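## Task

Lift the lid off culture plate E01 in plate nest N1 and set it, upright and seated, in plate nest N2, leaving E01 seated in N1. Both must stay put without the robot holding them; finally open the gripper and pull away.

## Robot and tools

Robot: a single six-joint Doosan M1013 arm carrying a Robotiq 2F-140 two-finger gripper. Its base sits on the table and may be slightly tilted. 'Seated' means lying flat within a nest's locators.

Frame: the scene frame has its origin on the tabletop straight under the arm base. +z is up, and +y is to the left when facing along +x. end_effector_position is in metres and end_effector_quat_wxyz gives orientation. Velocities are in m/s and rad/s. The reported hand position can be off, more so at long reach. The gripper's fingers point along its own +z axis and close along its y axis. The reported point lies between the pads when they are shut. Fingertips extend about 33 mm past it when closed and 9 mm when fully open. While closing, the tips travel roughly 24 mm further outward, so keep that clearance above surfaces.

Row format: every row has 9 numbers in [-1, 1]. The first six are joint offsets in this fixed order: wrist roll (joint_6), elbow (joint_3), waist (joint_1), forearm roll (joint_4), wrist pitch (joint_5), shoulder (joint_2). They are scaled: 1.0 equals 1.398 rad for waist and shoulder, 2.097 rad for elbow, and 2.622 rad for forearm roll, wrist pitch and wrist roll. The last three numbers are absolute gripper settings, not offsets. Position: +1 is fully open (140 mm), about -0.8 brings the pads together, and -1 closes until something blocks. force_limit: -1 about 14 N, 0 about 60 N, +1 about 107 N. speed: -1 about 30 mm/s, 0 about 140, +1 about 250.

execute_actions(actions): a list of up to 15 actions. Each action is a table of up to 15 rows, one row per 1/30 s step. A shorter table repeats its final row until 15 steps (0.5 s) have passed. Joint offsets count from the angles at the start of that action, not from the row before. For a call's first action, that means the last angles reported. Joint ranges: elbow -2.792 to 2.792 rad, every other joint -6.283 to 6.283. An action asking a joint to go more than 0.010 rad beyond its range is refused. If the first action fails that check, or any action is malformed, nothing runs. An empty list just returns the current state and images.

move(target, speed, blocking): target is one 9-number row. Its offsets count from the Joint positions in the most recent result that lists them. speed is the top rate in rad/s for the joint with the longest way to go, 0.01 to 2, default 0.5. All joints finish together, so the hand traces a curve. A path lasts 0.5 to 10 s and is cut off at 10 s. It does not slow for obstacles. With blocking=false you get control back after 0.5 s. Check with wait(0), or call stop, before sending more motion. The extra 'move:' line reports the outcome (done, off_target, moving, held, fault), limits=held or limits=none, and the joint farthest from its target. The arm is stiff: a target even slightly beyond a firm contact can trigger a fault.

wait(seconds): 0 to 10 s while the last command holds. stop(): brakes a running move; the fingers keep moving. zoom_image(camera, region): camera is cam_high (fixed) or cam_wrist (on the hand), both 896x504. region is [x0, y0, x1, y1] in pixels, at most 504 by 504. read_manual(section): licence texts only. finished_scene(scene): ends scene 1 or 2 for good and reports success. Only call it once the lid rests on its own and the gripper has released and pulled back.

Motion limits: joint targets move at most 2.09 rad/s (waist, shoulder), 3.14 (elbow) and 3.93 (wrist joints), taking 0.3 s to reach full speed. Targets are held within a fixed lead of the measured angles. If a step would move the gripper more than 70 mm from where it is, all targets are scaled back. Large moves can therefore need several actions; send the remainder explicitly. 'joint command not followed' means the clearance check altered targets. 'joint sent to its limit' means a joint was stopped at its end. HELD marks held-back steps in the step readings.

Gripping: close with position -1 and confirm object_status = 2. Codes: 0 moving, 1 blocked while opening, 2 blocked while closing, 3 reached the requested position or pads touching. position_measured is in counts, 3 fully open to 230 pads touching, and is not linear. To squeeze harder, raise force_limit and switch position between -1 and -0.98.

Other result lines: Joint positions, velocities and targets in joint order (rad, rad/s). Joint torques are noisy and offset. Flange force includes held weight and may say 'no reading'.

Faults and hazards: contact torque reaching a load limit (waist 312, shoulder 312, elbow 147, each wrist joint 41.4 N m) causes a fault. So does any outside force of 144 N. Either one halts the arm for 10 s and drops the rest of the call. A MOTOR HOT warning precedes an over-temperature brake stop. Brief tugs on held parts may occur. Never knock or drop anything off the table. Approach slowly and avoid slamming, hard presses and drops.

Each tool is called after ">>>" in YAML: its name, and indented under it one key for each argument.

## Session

>>> execute_actions:
  actions: []

>>> zoom_image:
  camera: "cam_high"
  region: [380, 200, 540, 360]

Scene clock: 0.00 s.
end_effector_position=(+0.3663, +0.0294, +0.3254) position_measured=3 object_status=3 end_effector_quat_wxyz=(-0.065, +0.560, +0.819, -0.111) end_effector_velocity=(-0.001, -0.000, -0.001) end_effector_angular_velocity=(+0.000, +0.001, +0.000)
Joint names: [wrist roll, elbow, waist, forearm roll, wrist pitch, shoulder]
Joint positions: [-0.283  1.969  0.071 -0.096  1.569 -0.153]
Joint velocities: [-0.001  0.002 -0.     0.    -0.    -0.   ]
Joint torques (N m, as the joint torque sensors report them, + toward a larger angle): no reading
Flange force (N, the push that the arm receives, along the gripper's own x y z axes): no reading
Joint targets: [-0.283 1.969 0.071 -0.096 1.569 -0.153]
camera_calibration (this result's frames):
cam_wrist: T_world_to_cam=[[0.857, 0.437203, -0.272773, -0.238731], [0.514731, -0.701031, 0.493567, -0.327658], [0.0245666, -0.563392, -0.825825, 0.453992], [0, 0, 0, 1]] pos_world=[0.362095, 0.13045, 0.471519]

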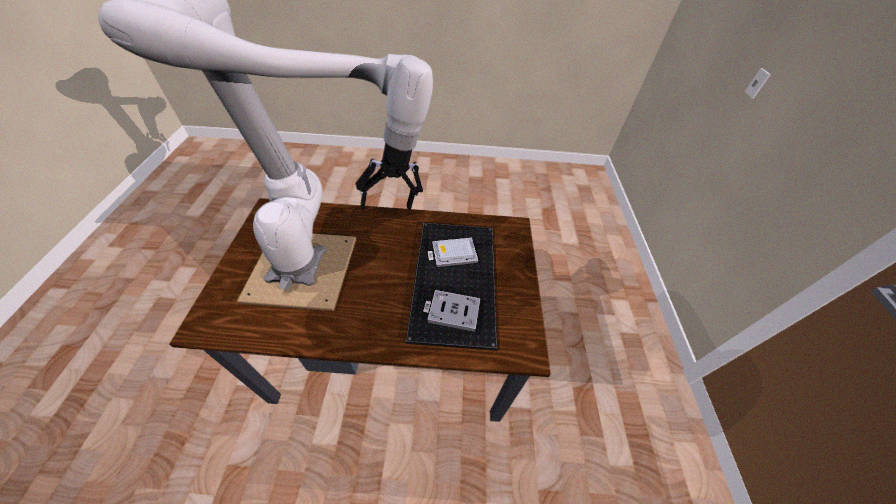

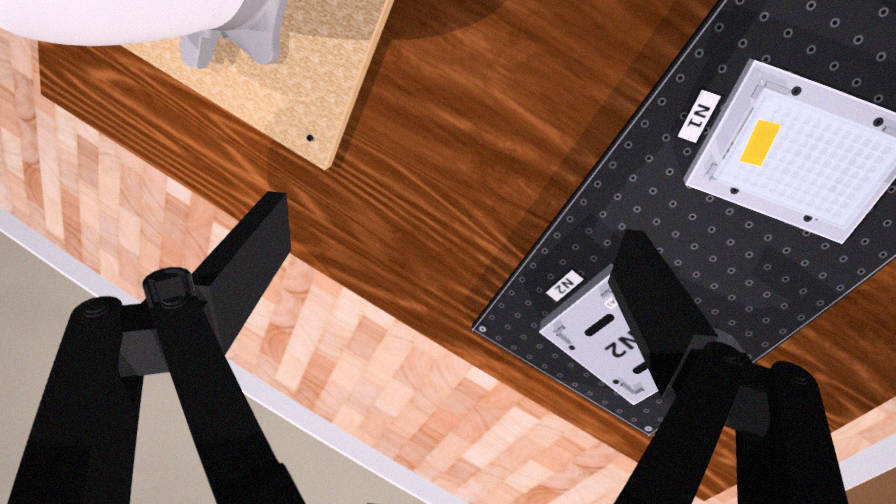

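Region (380, 200, 540, 360) of cam_high's 896x504 image, scaled by 3.150, with more detail than that image has.

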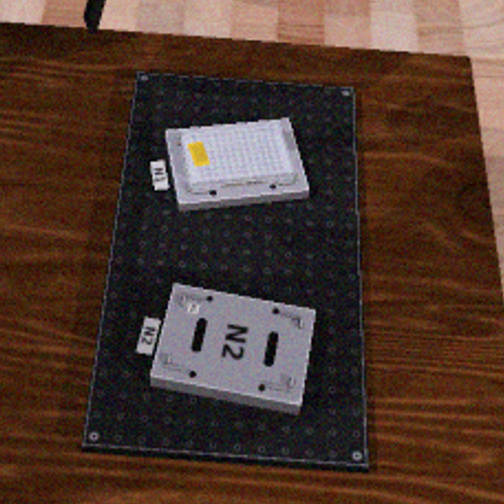

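>>> move:
  target: [0.6789,-0.0002,0.0494,0.0366,-0.2606,0.3152,0.45,-0.7,0]
  speed: 0.9

Scene clock: 8.80 s.
end_effector_position=(+0.5969, +0.1218, +0.0785) position_measured=72 object_status=3 end_effector_quat_wxyz=(-0.002, +0.994, +0.109, +0.001) end_effector_velocity=(-0.001, -0.000, -0.001) end_effector_angular_velocity=(-0.000, +0.001, -0.001)
Joint names: [wrist roll, elbow, waist, forearm roll, wrist pitch, shoulder]
Joint positions: [1.497 1.969 0.14  0.    0.886 0.287]
Joint velocities: [ 0.001  0.001 -0.     0.    -0.     0.   ]
Joint torques (N m, as the joint torque sensors report them, + toward a larger angle): [ -0.01 -34.2   -1.16   2.85  -0.47 -62.24]
Flange force (N, the push that the arm receives, along the gripper's own x y z axes): [-2.2 -2.3 1.6]
Joint targets: [1.497 1.969 0.140 0.000 0.886 0.287]
move: done; limits=none; farthest joint: the waist, 0.000 radians from its target (0.070 radians at the start)
camera_calibration (this result's frames):
cam_wrist: T_world_to_cam=[[0.313166, -0.949462, -0.0212077, -0.0704024], [-0.809382, -0.278512, 0.517042, 0.477372], [-0.496818, -0.144755, -0.855697, 0.559022], [0, 0, 0, 1]] pos_world=[0.686156, 0.14703, 0.23004]

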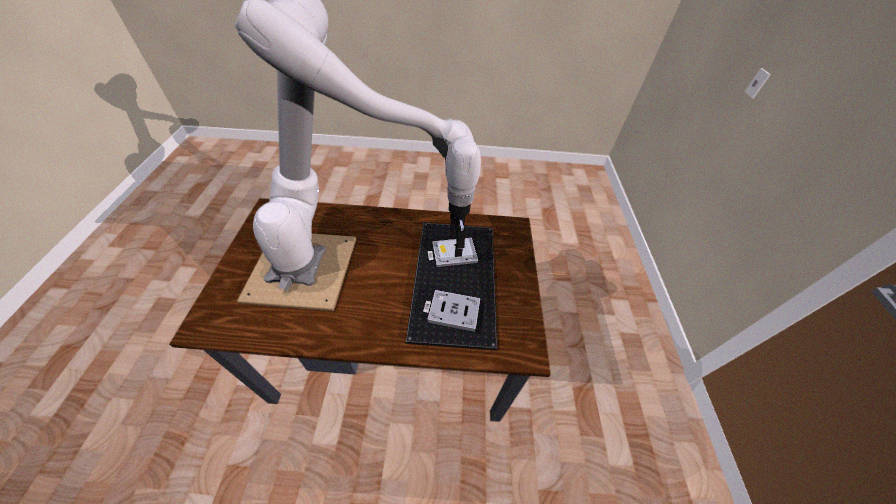

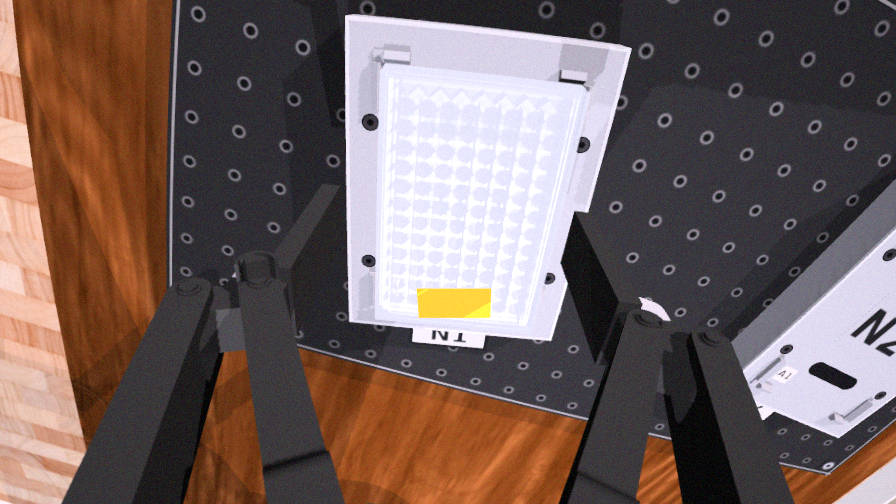

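>>> move:
  target: [-0.0038,0.0063,-0.0071,0,-0.0127,0.0145,0.35,-0.7,0]
  speed: 0.05

Scene clock: 14.10 s.
end_effector_position=(+0.5980, +0.1159, +0.0605) position_measured=85 object_status=3 end_effector_quat_wxyz=(-0.002, +0.994, +0.109, +0.001) end_effector_velocity=(+0.000, -0.001, -0.001) end_effector_angular_velocity=(+0.000, +0.001, -0.000)
Joint names: [wrist roll, elbow, waist, forearm roll, wrist pitch, shoulder]
Joint positions: [1.487 1.982 0.13  0.    0.852 0.307]
Joint velocities: [-0.001  0.    -0.001  0.    -0.002  0.002]
Joint torques (N m, as the joint torque sensors report them, + toward a larger angle): [ -0.06 -34.24  -0.45   2.84  -0.37 -65.39]
Flange force (N, the push that the arm receives, along the gripper's own x y z axes): [-1.0 -0.9 4.6]
Joint targets: [1.487 1.982 0.130 0.000 0.852 0.308]
move: done; limits=none; farthest joint: the waist, 0.000 radians from its target (0.010 radians at the start)
camera_calibration (this result's frames):
cam_wrist: T_world_to_cam=[[0.313184, -0.949455, -0.0212518, -0.0766905], [-0.809285, -0.278524, 0.517187, 0.485809], [-0.496965, -0.144776, -0.855609, 0.543449], [0, 0, 0, 1]] pos_world=[0.687251, 0.141174, 0.212096]

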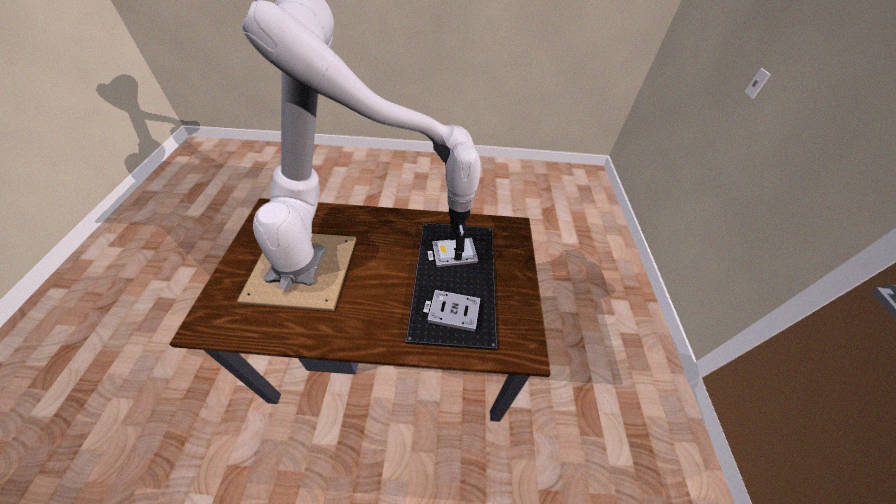

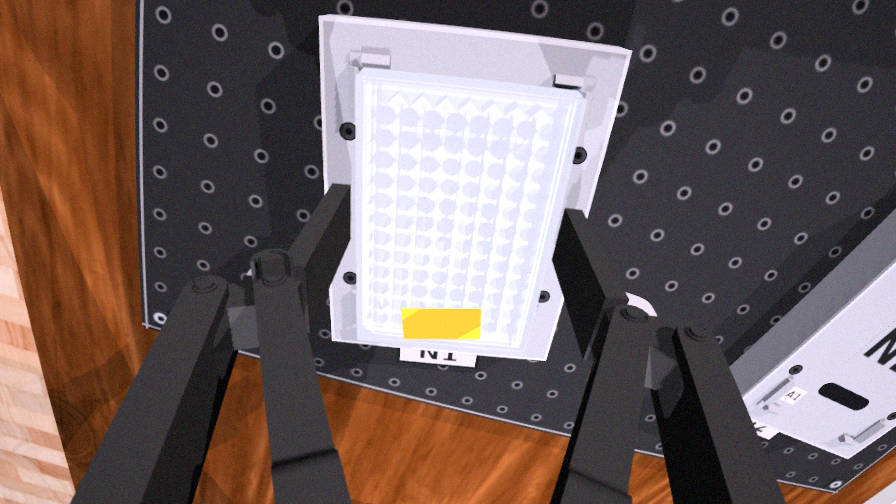

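Centred; close.

>>> move:
  target: [0,0,0,0,0,0,-1,-0.7,-1]

Scene clock: 15.70 s.
end_effector_position=(+0.5980, +0.1159, +0.0605) position_measured=102 object_status=2 end_effector_quat_wxyz=(-0.002, +0.994, +0.109, +0.001) end_effector_velocity=(-0.001, +0.000, -0.000) end_effector_angular_velocity=(+0.000, +0.001, +0.001)
Joint names: [wrist roll, elbow, waist, forearm roll, wrist pitch, shoulder]
Joint positions: [1.487 1.982 0.13  0.    0.852 0.308]
Joint velocities: [-0.001  0.001  0.     0.001  0.    -0.   ]
Joint torques (N m, as the joint torque sensors report them, + toward a larger angle): [  0.15 -28.34  -1.17   2.86  -1.2  -54.25]
Flange force (N, the push that the arm receives, along the gripper's own x y z axes): [-4.3 -2.2 -14.0]
Joint targets: [1.487 1.982 0.130 0.000 0.852 0.307]
move: done; limits=none; farthest joint: the shoulder, 0.001 radians from its target (0.001 radians at the start)
camera_calibration (this result's frames):
cam_wrist: T_world_to_cam=[[0.313181, -0.949455, -0.0212565, -0.0767067], [-0.809272, -0.278521, 0.517208, 0.485798], [-0.496986, -0.144778, -0.855596, 0.54342], [0, 0, 0, 1]] pos_world=[0.687239, 0.14115, 0.212058]

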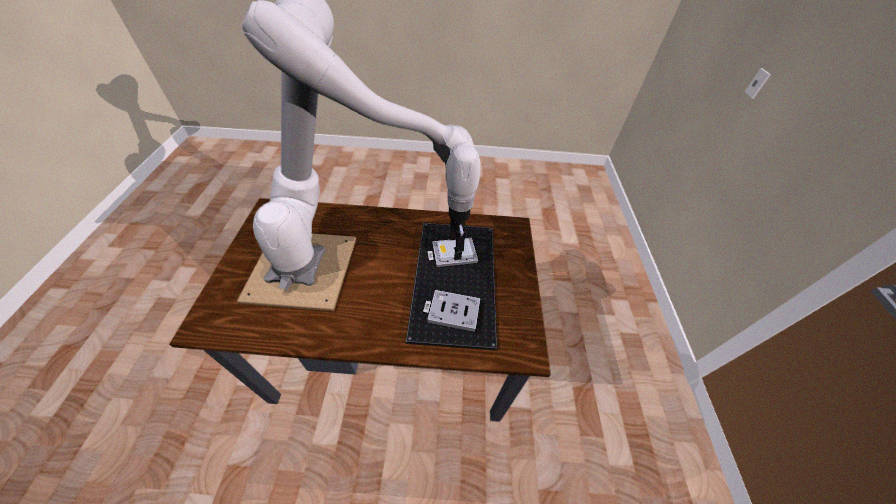

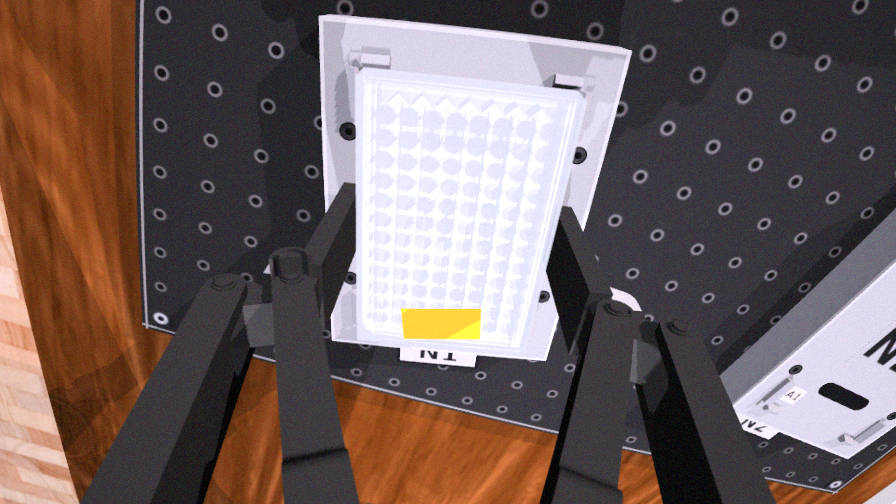

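>>> move:
  target: [0,-0.007,0,0,0.014,-0.0158,-0.98,-0.5,-1]
  speed: 0.04

>>> move:
  target: [-0.0162,-0.0168,-0.3094,0,0.0039,0.0178,-0.98,-0.5,-1]
  speed: 0.35

Scene clock: 19.97 s.
end_effector_position=(+0.5981, +0.1159, +0.0802) position_measured=103 object_status=2 end_effector_quat_wxyz=(-0.002, +0.994, +0.109, +0.001) end_effector_velocity=(+0.001, +0.000, +0.001) end_effector_angular_velocity=(-0.001, -0.002, +0.002)
Joint names: [wrist roll, elbow, waist, forearm roll, wrist pitch, shoulder]
Joint positions: [1.487 1.967 0.13  0.    0.889 0.285]
Joint velocities: [-0.001 -0.002  0.    -0.001  0.001 -0.001]
Joint torques (N m, as the joint torque sensors report them, + toward a larger angle): [ -0.07 -33.82  -1.24   2.88  -0.56 -63.34]
Flange force (N, the push that the arm receives, along the gripper's own x y z axes): [0.9 -2.5 2.1]
Joint targets: [1.487 1.967 0.130 0.000 0.889 0.285]
move: done; limits=none; farthest joint: the waist, 0.000 radians from its target (0.000 radians at the start)
camera_calibration (this result's frames):
cam_wrist: T_world_to_cam=[[0.313217, -0.949444, -0.0212498, -0.0763798], [-0.809291, -0.278556, 0.51716, 0.475756], [-0.496933, -0.144786, -0.855625, 0.56028], [0, 0, 0, 1]] pos_world=[0.68737, 0.141127, 0.231725]

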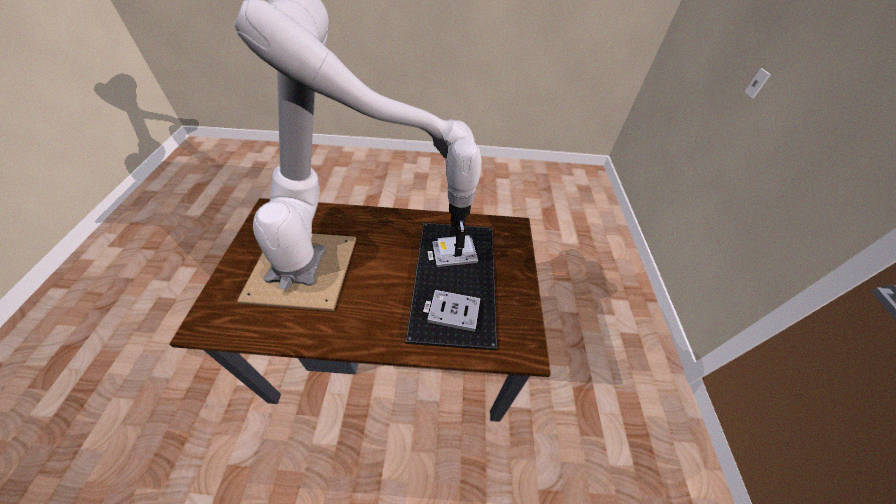

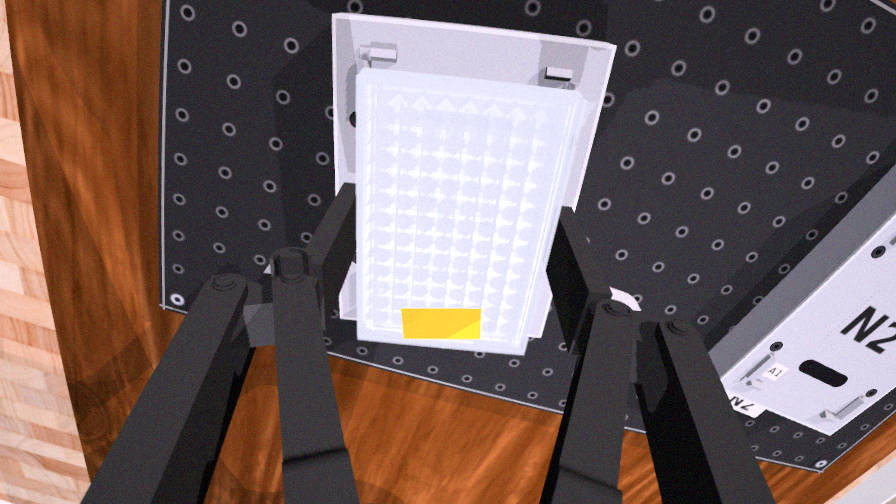

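Scene clock: 21.70 s.
end_effector_position=(+0.6093, -0.1509, +0.0792) position_measured=103 object_status=2 end_effector_quat_wxyz=(-0.002, +0.996, -0.085, +0.000) end_effector_velocity=(-0.000, -0.000, -0.000) end_effector_angular_velocity=(+0.001, +0.000, -0.001)
Joint names: [wrist roll, elbow, waist, forearm roll, wrist pitch, shoulder]
Joint positions: [ 1.444  1.932 -0.303  0.     0.899  0.31 ]
Joint velocities: [-0.     0.    -0.001  0.001 -0.     0.   ]
Joint torques (N m, as the joint torque sensors report them, + toward a larger angle): [ -0.1  -35.21   0.91   2.95  -0.44 -66.47]
Flange force (N, the push that the arm receives, along the gripper's own x y z axes): [-1.9 0.5 3.5]
Joint targets: [1.444 1.932 -0.303 0.000 0.899 0.310]
move: done; limits=none; farthest joint: the waist, 0.000 radians from its target (0.432 radians at the start)
camera_calibration (this result's frames):
cam_wrist: T_world_to_cam=[[-0.0713096, -0.997215, -0.0218424, -0.106084], [-0.853822, 0.0497057, 0.518186, 0.487587], [-0.515658, 0.0556012, -0.854989, 0.567979], [0, 0, 0, 1]] pos_world=[0.701631, -0.161605, 0.230638]

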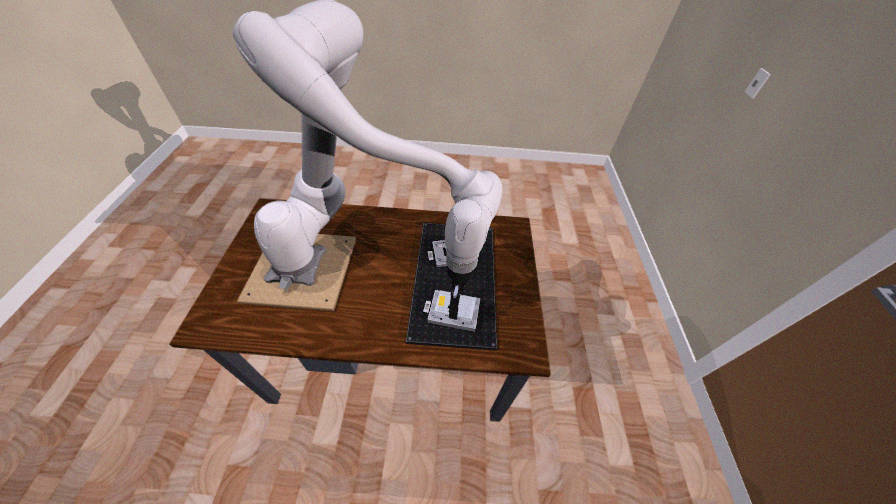

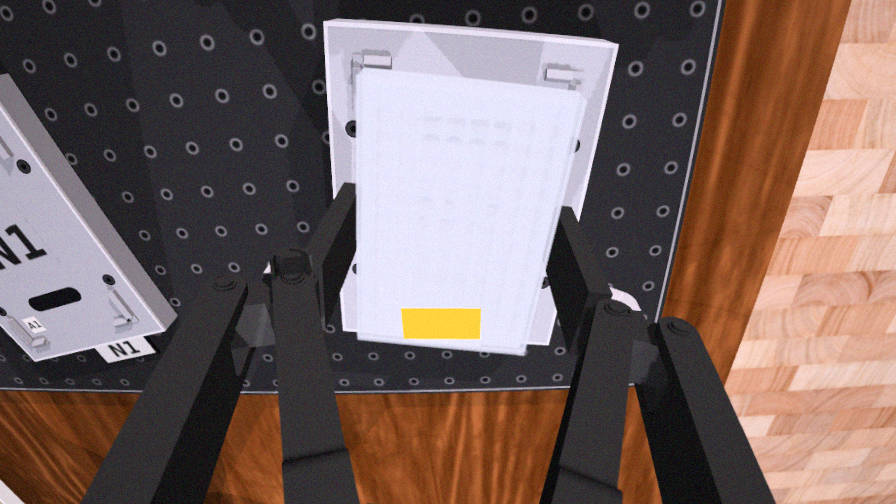

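>>> move:
  target: [0.0162,0.0168,0.3094,0,-0.0039,-0.0178,-0.98,-0.5,-1]
  speed: 0.35

>>> move:
  target: [0,0.005,0,0,-0.01,0.0113,-0.98,-0.5,-1]
  speed: 0.03

Scene clock: 26.00 s.
end_effector_position=(+0.5981, +0.1159, +0.0802) position_measured=103 object_status=2 end_effector_quat_wxyz=(-0.002, +0.994, +0.109, +0.001) end_effector_velocity=(-0.001, +0.000, -0.001) end_effector_angular_velocity=(+0.000, +0.002, +0.000)
Joint names: [wrist roll, elbow, waist, forearm roll, wrist pitch, shoulder]
Joint positions: [1.487 1.967 0.13  0.    0.889 0.285]
Joint velocities: [-0.     0.002  0.001  0.001  0.    -0.   ]
Joint torques (N m, as the joint torque sensors report them, + toward a larger angle): [ -0.05 -34.96   0.32   2.95  -0.49 -62.94]
Flange force (N, the push that the arm receives, along the gripper's own x y z axes): [-2.5 0.5 3.1]
Joint targets: [1.487 1.967 0.130 0.000 0.889 0.285]
move: done; limits=none; farthest joint: the waist, 0.000 radians from its target (0.432 radians at the start)
camera_calibration (this result's frames):
cam_wrist: T_world_to_cam=[[0.313218, -0.949443, -0.0212496, -0.0763798], [-0.809291, -0.278557, 0.517159, 0.475756], [-0.496932, -0.144786, -0.855626, 0.56028], [0, 0, 0, 1]] pos_world=[0.68737, 0.141128, 0.231725]

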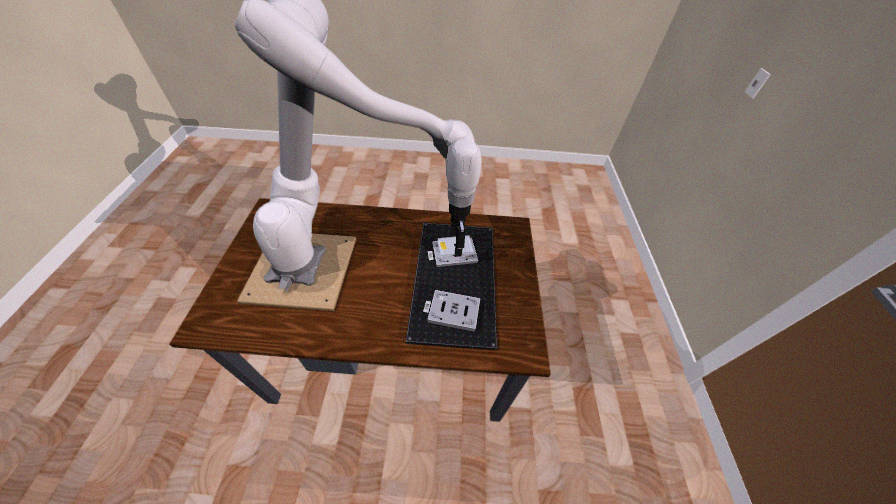

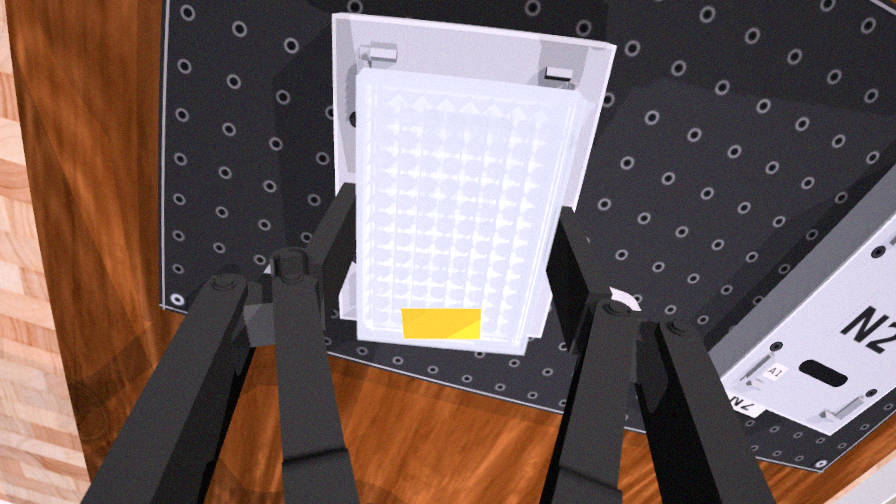

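Scene clock: 27.13 s.
end_effector_position=(+0.5981, +0.1159, +0.0661) position_measured=103 object_status=2 end_effector_quat_wxyz=(-0.002, +0.994, +0.109, +0.001) end_effector_velocity=(-0.000, -0.001, -0.001) end_effector_angular_velocity=(-0.001, +0.001, -0.000)
Joint names: [wrist roll, elbow, waist, forearm roll, wrist pitch, shoulder]
Joint positions: [1.487 1.978 0.13  0.    0.863 0.301]
Joint velocities: [ 0.     0.001 -0.001 -0.001 -0.001  0.001]
Joint torques (N m, as the joint torque sensors report them, + toward a larger angle): [ -0.14 -34.21  -0.42   2.83  -0.67 -65.1 ]
Flange force (N, the push that the arm receives, along the gripper's own x y z axes): [-0.8 -1.0 3.7]
Joint targets: [1.487 1.978 0.130 0.000 0.863 0.301]
move: done; limits=none; farthest joint: the waist, 0.000 radians from its target (0.000 radians at the start)
camera_calibration (this result's frames):
cam_wrist: T_world_to_cam=[[0.313244, -0.949435, -0.0212577, -0.076621], [-0.809253, -0.278575, 0.51721, 0.482982], [-0.496979, -0.14481, -0.855595, 0.548273], [0, 0, 0, 1]] pos_world=[0.687336, 0.141196, 0.217667]

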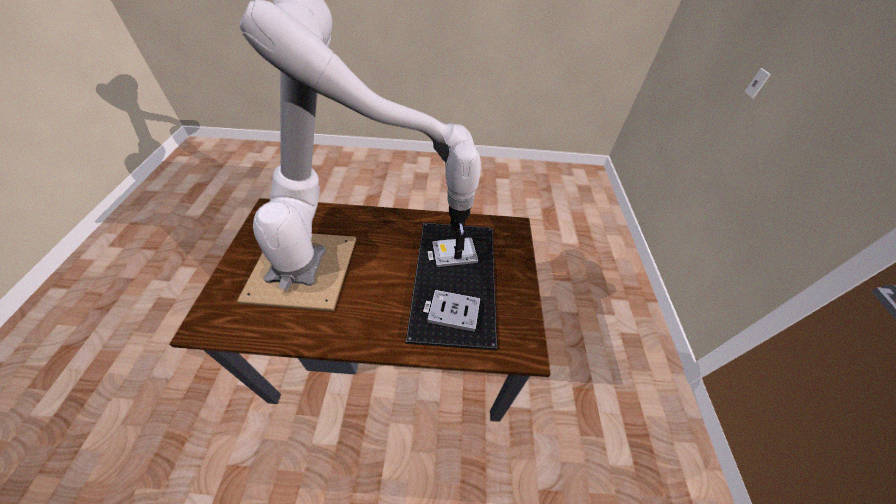

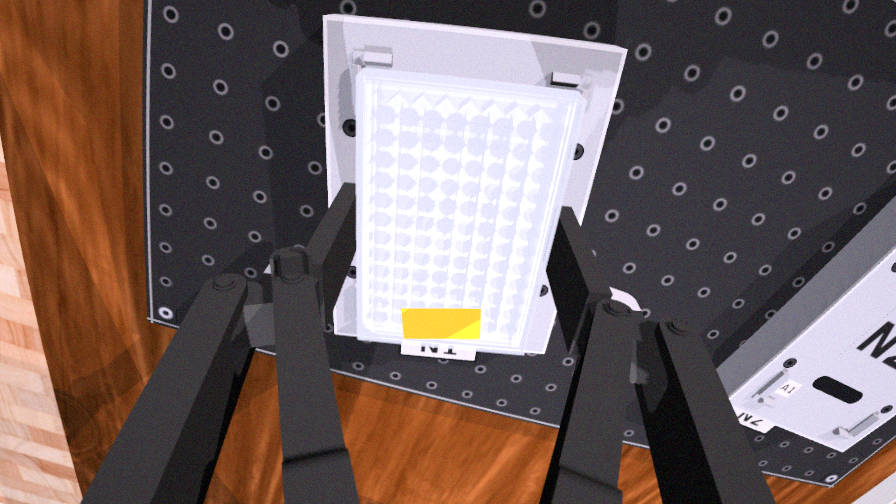

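>>> move:
  target: [0,0.0007,0,0,-0.0014,0.0016,-0.98,-0.5,-1]
  speed: 0.01

Scene clock: 29.13 s.
end_effector_position=(+0.5981, +0.1159, +0.0642) position_measured=103 object_status=2 end_effector_quat_wxyz=(-0.002, +0.994, +0.109, +0.001) end_effector_velocity=(-0.001, -0.000, -0.000) end_effector_angular_velocity=(-0.000, +0.000, +0.000)
Joint names: [wrist roll, elbow, waist, forearm roll, wrist pitch, shoulder]
Joint positions: [1.487 1.979 0.13  0.    0.859 0.303]
Joint velocities: [-0.     0.002 -0.    -0.    -0.001 -0.   ]
Joint torques (N m, as the joint torque sensors report them, + toward a larger angle): [ -0.06 -33.33  -0.72   2.83  -0.4  -63.82]
Flange force (N, the push that the arm receives, along the gripper's own x y z axes): [-1.2 -1.7 2.3]
Joint targets: [1.487 1.979 0.130 0.000 0.859 0.303]
move: done; limits=none; farthest joint: the waist, 0.000 radians from its target (0.000 radians at the start)
camera_calibration (this result's frames):
cam_wrist: T_world_to_cam=[[0.313211, -0.949446, -0.0212634, -0.0766493], [-0.809246, -0.278544, 0.517238, 0.483957], [-0.497012, -0.144797, -0.855578, 0.546596], [0, 0, 0, 1]] pos_world=[0.687312, 0.141174, 0.215704]

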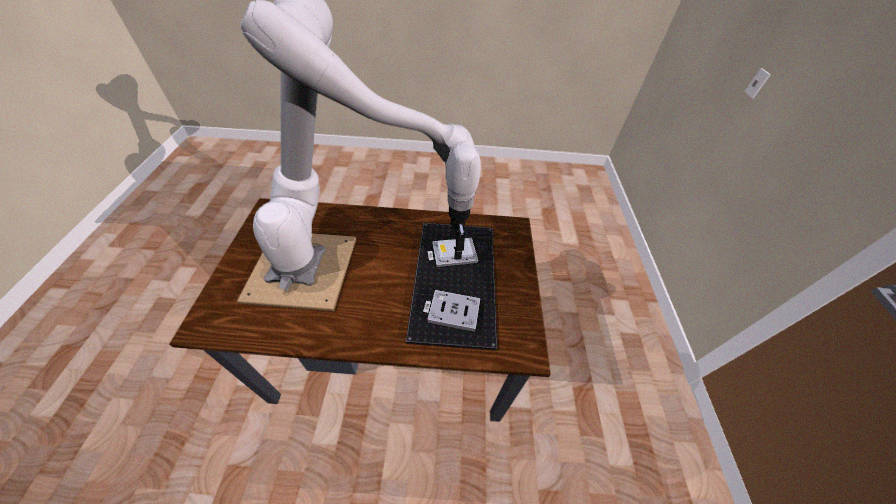

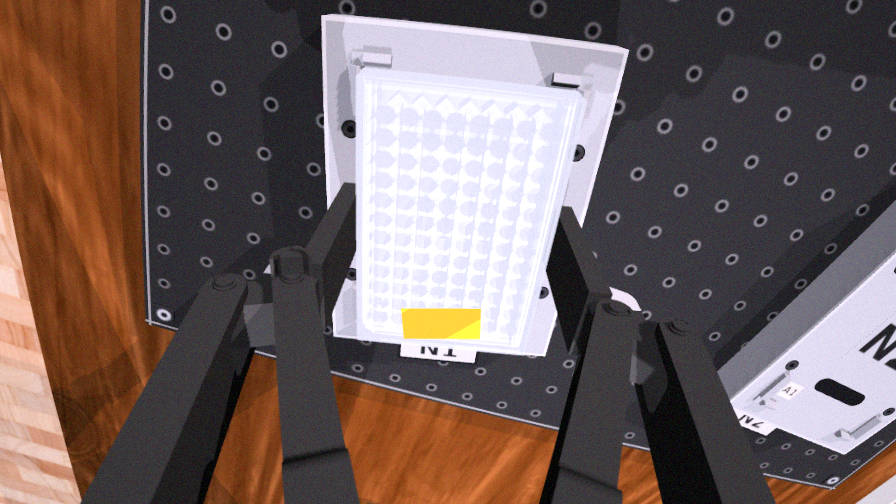

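>>> move:
  target: [0,0.0009,0,0,-0.0018,0.0021,-0.98,-0.5,-1]
  speed: 0.01

Scene clock: 30.83 s.
end_effector_position=(+0.5980, +0.1159, +0.0616) position_measured=103 object_status=2 end_effector_quat_wxyz=(-0.002, +0.994, +0.109, +0.000) end_effector_velocity=(-0.002, -0.000, -0.001) end_effector_angular_velocity=(+0.000, +0.003, -0.001)
Joint names: [wrist roll, elbow, waist, forearm roll, wrist pitch, shoulder]
Joint positions: [1.487 1.981 0.13  0.    0.855 0.306]
Joint velocities: [ 0.001  0.004 -0.     0.    -0.001 -0.   ]
Joint torques (N m, as the joint torque sensors report them, + toward a larger angle): [  0.01 -33.5   -0.33   2.8   -0.23 -65.28]
Flange force (N, the push that the arm receives, along the gripper's own x y z axes): [-0.3 -0.9 4.0]
Joint targets: [1.487 1.981 0.130 0.000 0.855 0.306]
move: done; limits=none; farthest joint: the waist, 0.000 radians from its target (0.000 radians at the start)
camera_calibration (this result's frames):
cam_wrist: T_world_to_cam=[[0.313208, -0.949446, -0.0212816, -0.0766816], [-0.809194, -0.278537, 0.517323, 0.485192], [-0.497098, -0.144809, -0.855526, 0.544432], [0, 0, 0, 1]] pos_world=[0.687267, 0.141177, 0.213143]

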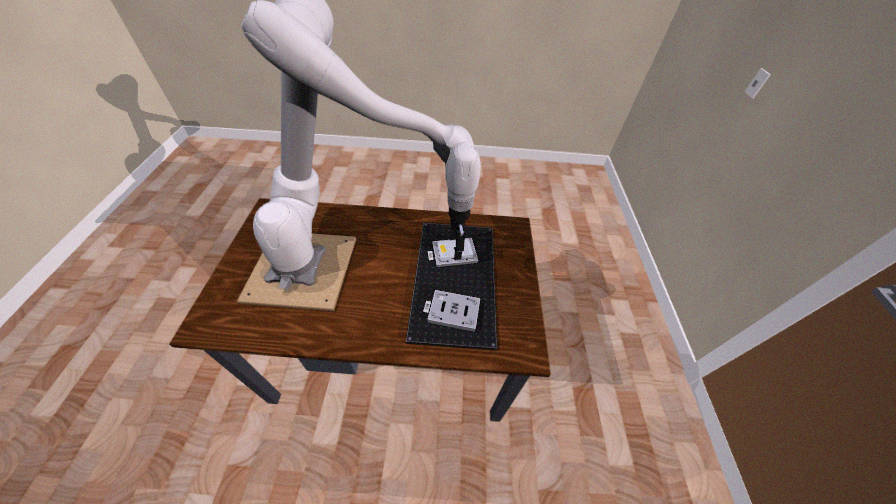

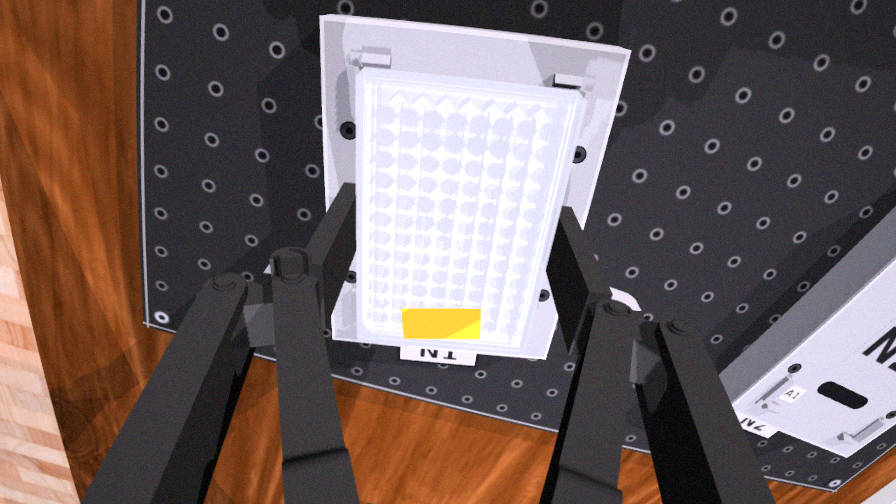

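Release, rise to ~.0655, regrip, lift.

>>> move:
  target: [0,0,0,0,0,0,0.3,-0.6,-1]

>>> move:
  target: [0,-0.0014,0,0,0.0028,-0.0032,0.3,-0.6,-1]
  speed: 0.02

>>> move:
  target: [0,0,0,0,0,0,-1,-0.6,-1]

>>> move:
  target: [0,-0.007,0,0,0.014,-0.0158,-1,-0.6,-1]
  speed: 0.04

Scene clock: 79.87 s.
end_effector_position=(+0.5980, +0.1159, +0.0616) position_measured=91 object_status=3 end_effector_quat_wxyz=(-0.002, +0.994, +0.109, +0.000) end_effector_velocity=(+0.001, +0.001, +0.000) end_effector_angular_velocity=(+0.002, -0.001, -0.002)
Joint names: [wrist roll, elbow, waist, forearm roll, wrist pitch, shoulder]
Joint positions: [1.487 1.981 0.13  0.    0.855 0.306]
Joint velocities: [ 0.    -0.001 -0.     0.003 -0.     0.001]
Joint torques (N m, as the joint torque sensors report them, + toward a larger angle): [ -0.03 -33.41  -0.68   2.77  -0.36 -64.39]
Flange force (N, the push that the arm receives, along the gripper's own x y z axes): [-0.8 -1.5 2.9]
Joint targets: [1.487 1.981 0.130 0.000 0.855 0.306]
move: done; limits=none; farthest joint: the waist, 0.000 radians from its target (0.000 radians at the start)
camera_calibration (this result's frames):
cam_wrist: T_world_to_cam=[[0.313208, -0.949446, -0.0212822, -0.0766818], [-0.809192, -0.278536, 0.517326, 0.485205], [-0.497101, -0.144809, -0.855524, 0.544406], [0, 0, 0, 1]] pos_world=[0.687266, 0.141177, 0.213111]

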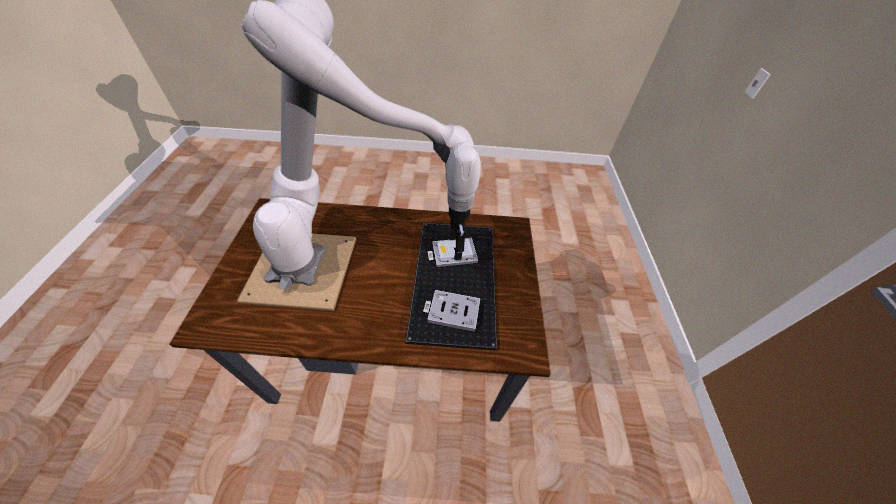

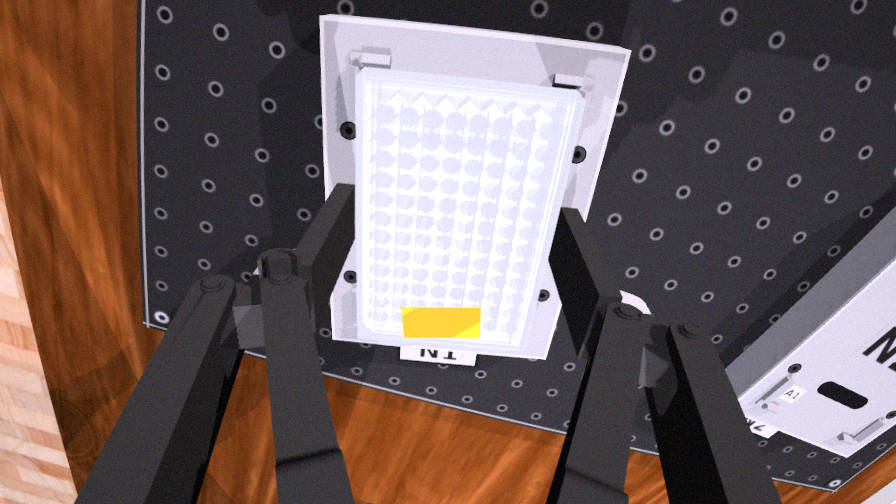

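Scene clock: 80.57 s.
end_effector_position=(+0.5981, +0.1159, +0.0655) position_measured=91 object_status=3 end_effector_quat_wxyz=(-0.002, +0.994, +0.109, +0.000) end_effector_velocity=(-0.001, +0.000, +0.000) end_effector_angular_velocity=(+0.001, +0.001, -0.000)
Joint names: [wrist roll, elbow, waist, forearm roll, wrist pitch, shoulder]
Joint positions: [1.487 1.978 0.13  0.    0.862 0.302]
Joint velocities: [-0.001  0.001 -0.     0.001  0.001 -0.001]
Joint torques (N m, as the joint torque sensors report them, + toward a larger angle): [ -0.12 -33.44  -0.55   2.82  -0.05 -63.26]
Flange force (N, the push that the arm receives, along the gripper's own x y z axes): [-2.0 -1.6 2.5]
Joint targets: [1.487 1.978 0.130 0.000 0.862 0.302]
move: done; limits=none; farthest joint: the waist, 0.000 radians from its target (0.000 radians at the start)
camera_calibration (this result's frames):
cam_wrist: T_world_to_cam=[[0.31321, -0.949446, -0.0212715, -0.0766274], [-0.809224, -0.278542, 0.517273, 0.483266], [-0.497048, -0.144802, -0.855556, 0.547761], [0, 0, 0, 1]] pos_world=[0.687334, 0.141173, 0.21703]

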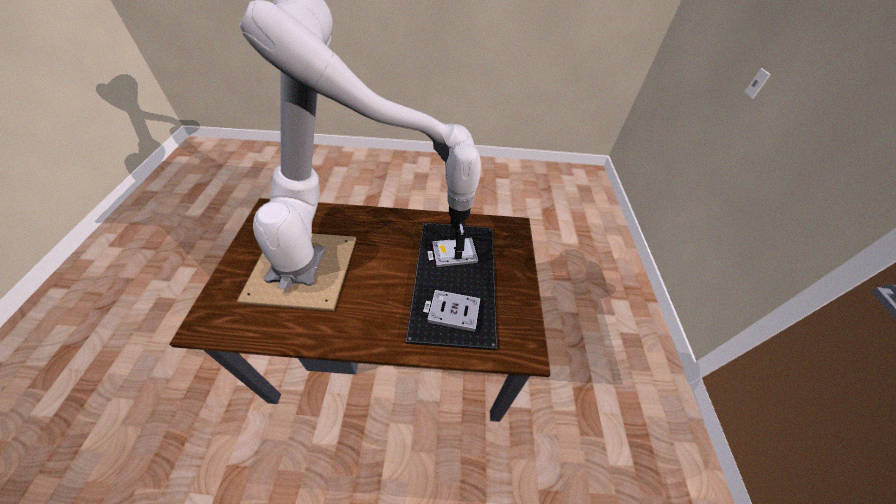

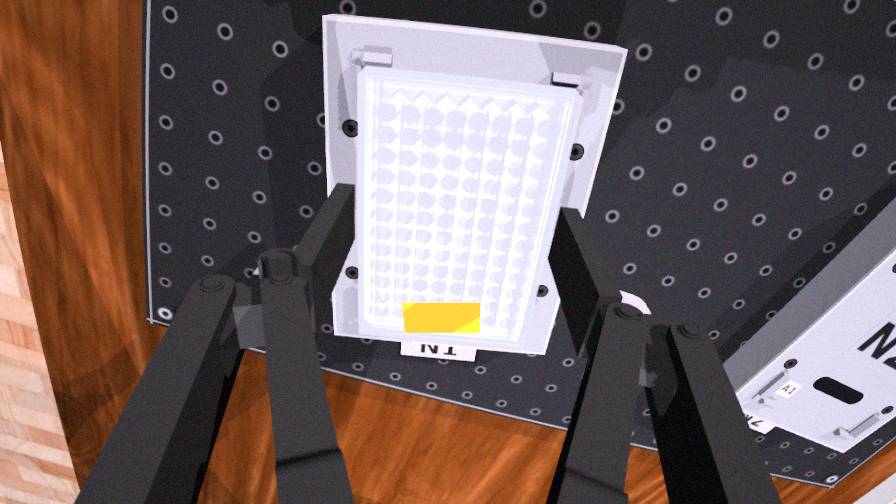

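Scene clock: 81.07 s.
end_effector_position=(+0.5981, +0.1159, +0.0656) position_measured=102 object_status=2 end_effector_quat_wxyz=(-0.002, +0.994, +0.109, +0.001) end_effector_velocity=(-0.001, -0.000, -0.001) end_effector_angular_velocity=(-0.001, +0.001, +0.002)
Joint names: [wrist roll, elbow, waist, forearm roll, wrist pitch, shoulder]
Joint positions: [1.487 1.978 0.13  0.    0.862 0.302]
Joint velocities: [-0.001  0.002  0.    -0.001 -0.     0.   ]
Joint torques (N m, as the joint torque sensors report them, + toward a larger angle): [  0.05 -30.11  -1.02   2.81  -1.7  -55.4 ]
Flange force (N, the push that the arm receives, along the gripper's own x y z axes): [-5.0 -2.1 -11.9]
Joint targets: [1.487 1.978 0.130 0.000 0.862 0.302]
move: done; limits=none; farthest joint: the waist, 0.000 radians from its target (0.000 radians at the start)
camera_calibration (this result's frames):
cam_wrist: T_world_to_cam=[[0.313211, -0.949446, -0.0212557, -0.0766334], [-0.809268, -0.278547, 0.5172, 0.483276], [-0.496974, -0.144791, -0.8556, 0.547818], [0, 0, 0, 1]] pos_world=[0.687354, 0.141175, 0.217134]

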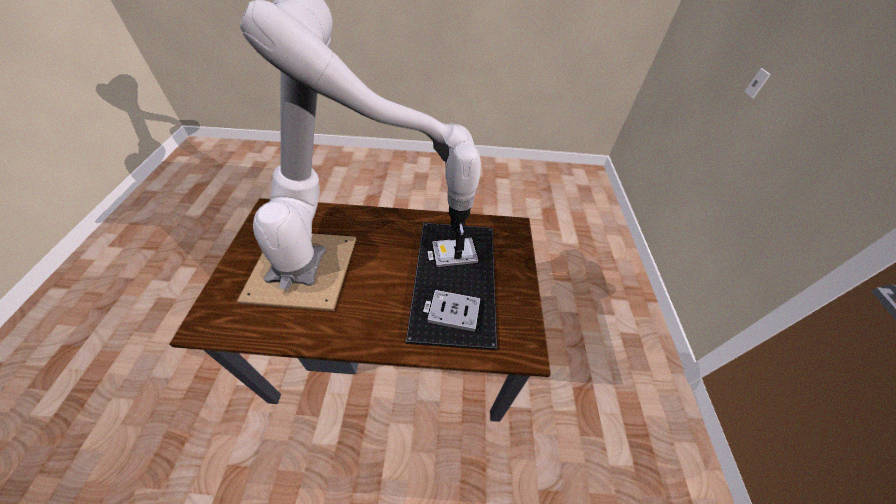

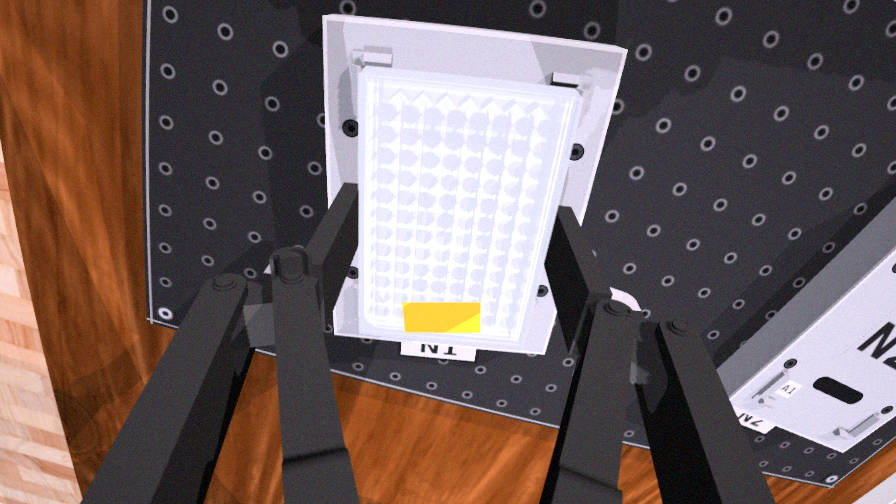

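Scene clock: 82.27 s.
end_effector_position=(+0.5981, +0.1158, +0.0853) position_measured=102 object_status=2 end_effector_quat_wxyz=(-0.002, +0.994, +0.109, +0.001) end_effector_velocity=(+0.001, +0.000, +0.001) end_effector_angular_velocity=(+0.001, -0.001, -0.002)
Joint names: [wrist roll, elbow, waist, forearm roll, wrist pitch, shoulder]
Joint positions: [1.487 1.964 0.13  0.    0.899 0.28 ]
Joint velocities: [ 0.001 -0.001 -0.     0.002  0.001 -0.001]
Joint torques (N m, as the joint torque sensors report them, + toward a larger angle): [ -0.14 -34.75  -0.66   2.91  -0.47 -61.38]
Flange force (N, the push that the arm receives, along the gripper's own x y z axes): [-2.9 -1.5 1.2]
Joint targets: [1.487 1.964 0.130 0.000 0.899 0.280]
move: done; limits=none; farthest joint: the waist, 0.000 radians from its target (0.000 radians at the start)
camera_calibration (this result's frames):
cam_wrist: T_world_to_cam=[[0.313217, -0.949444, -0.0212491, -0.076278], [-0.809296, -0.278557, 0.517151, 0.473063], [-0.496925, -0.144784, -0.85563, 0.564633], [0, 0, 0, 1]] pos_world=[0.68732, 0.141103, 0.236851]

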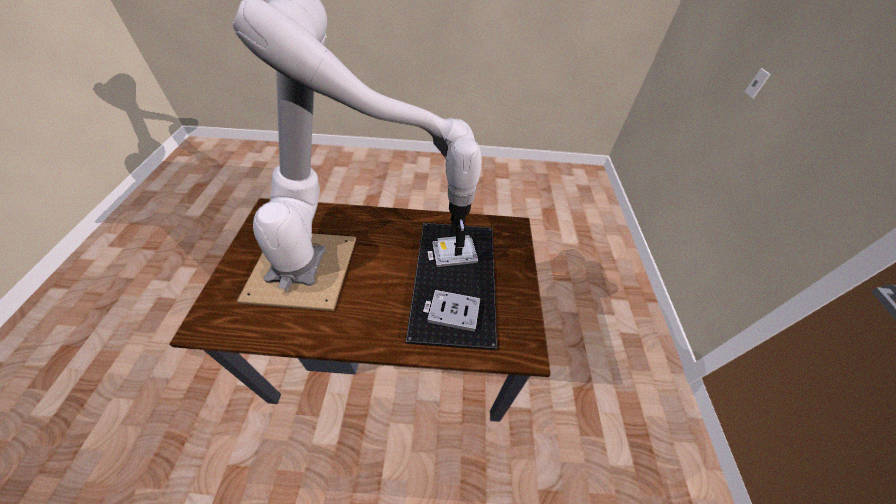

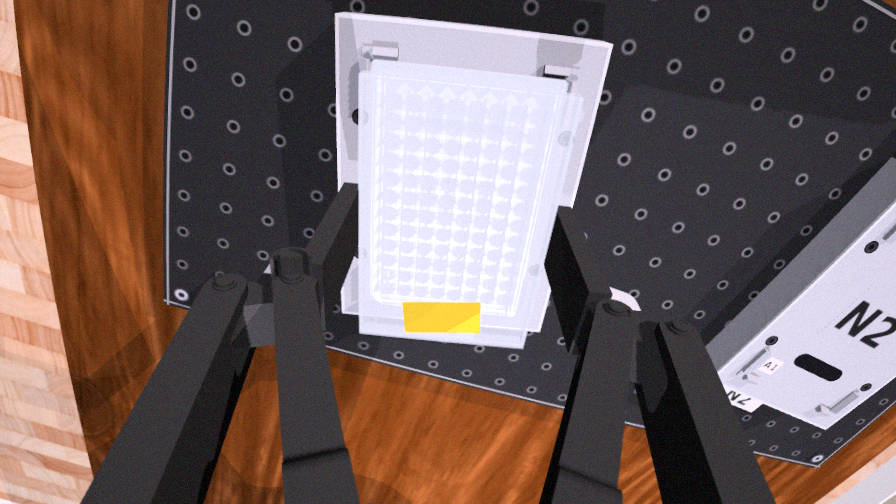

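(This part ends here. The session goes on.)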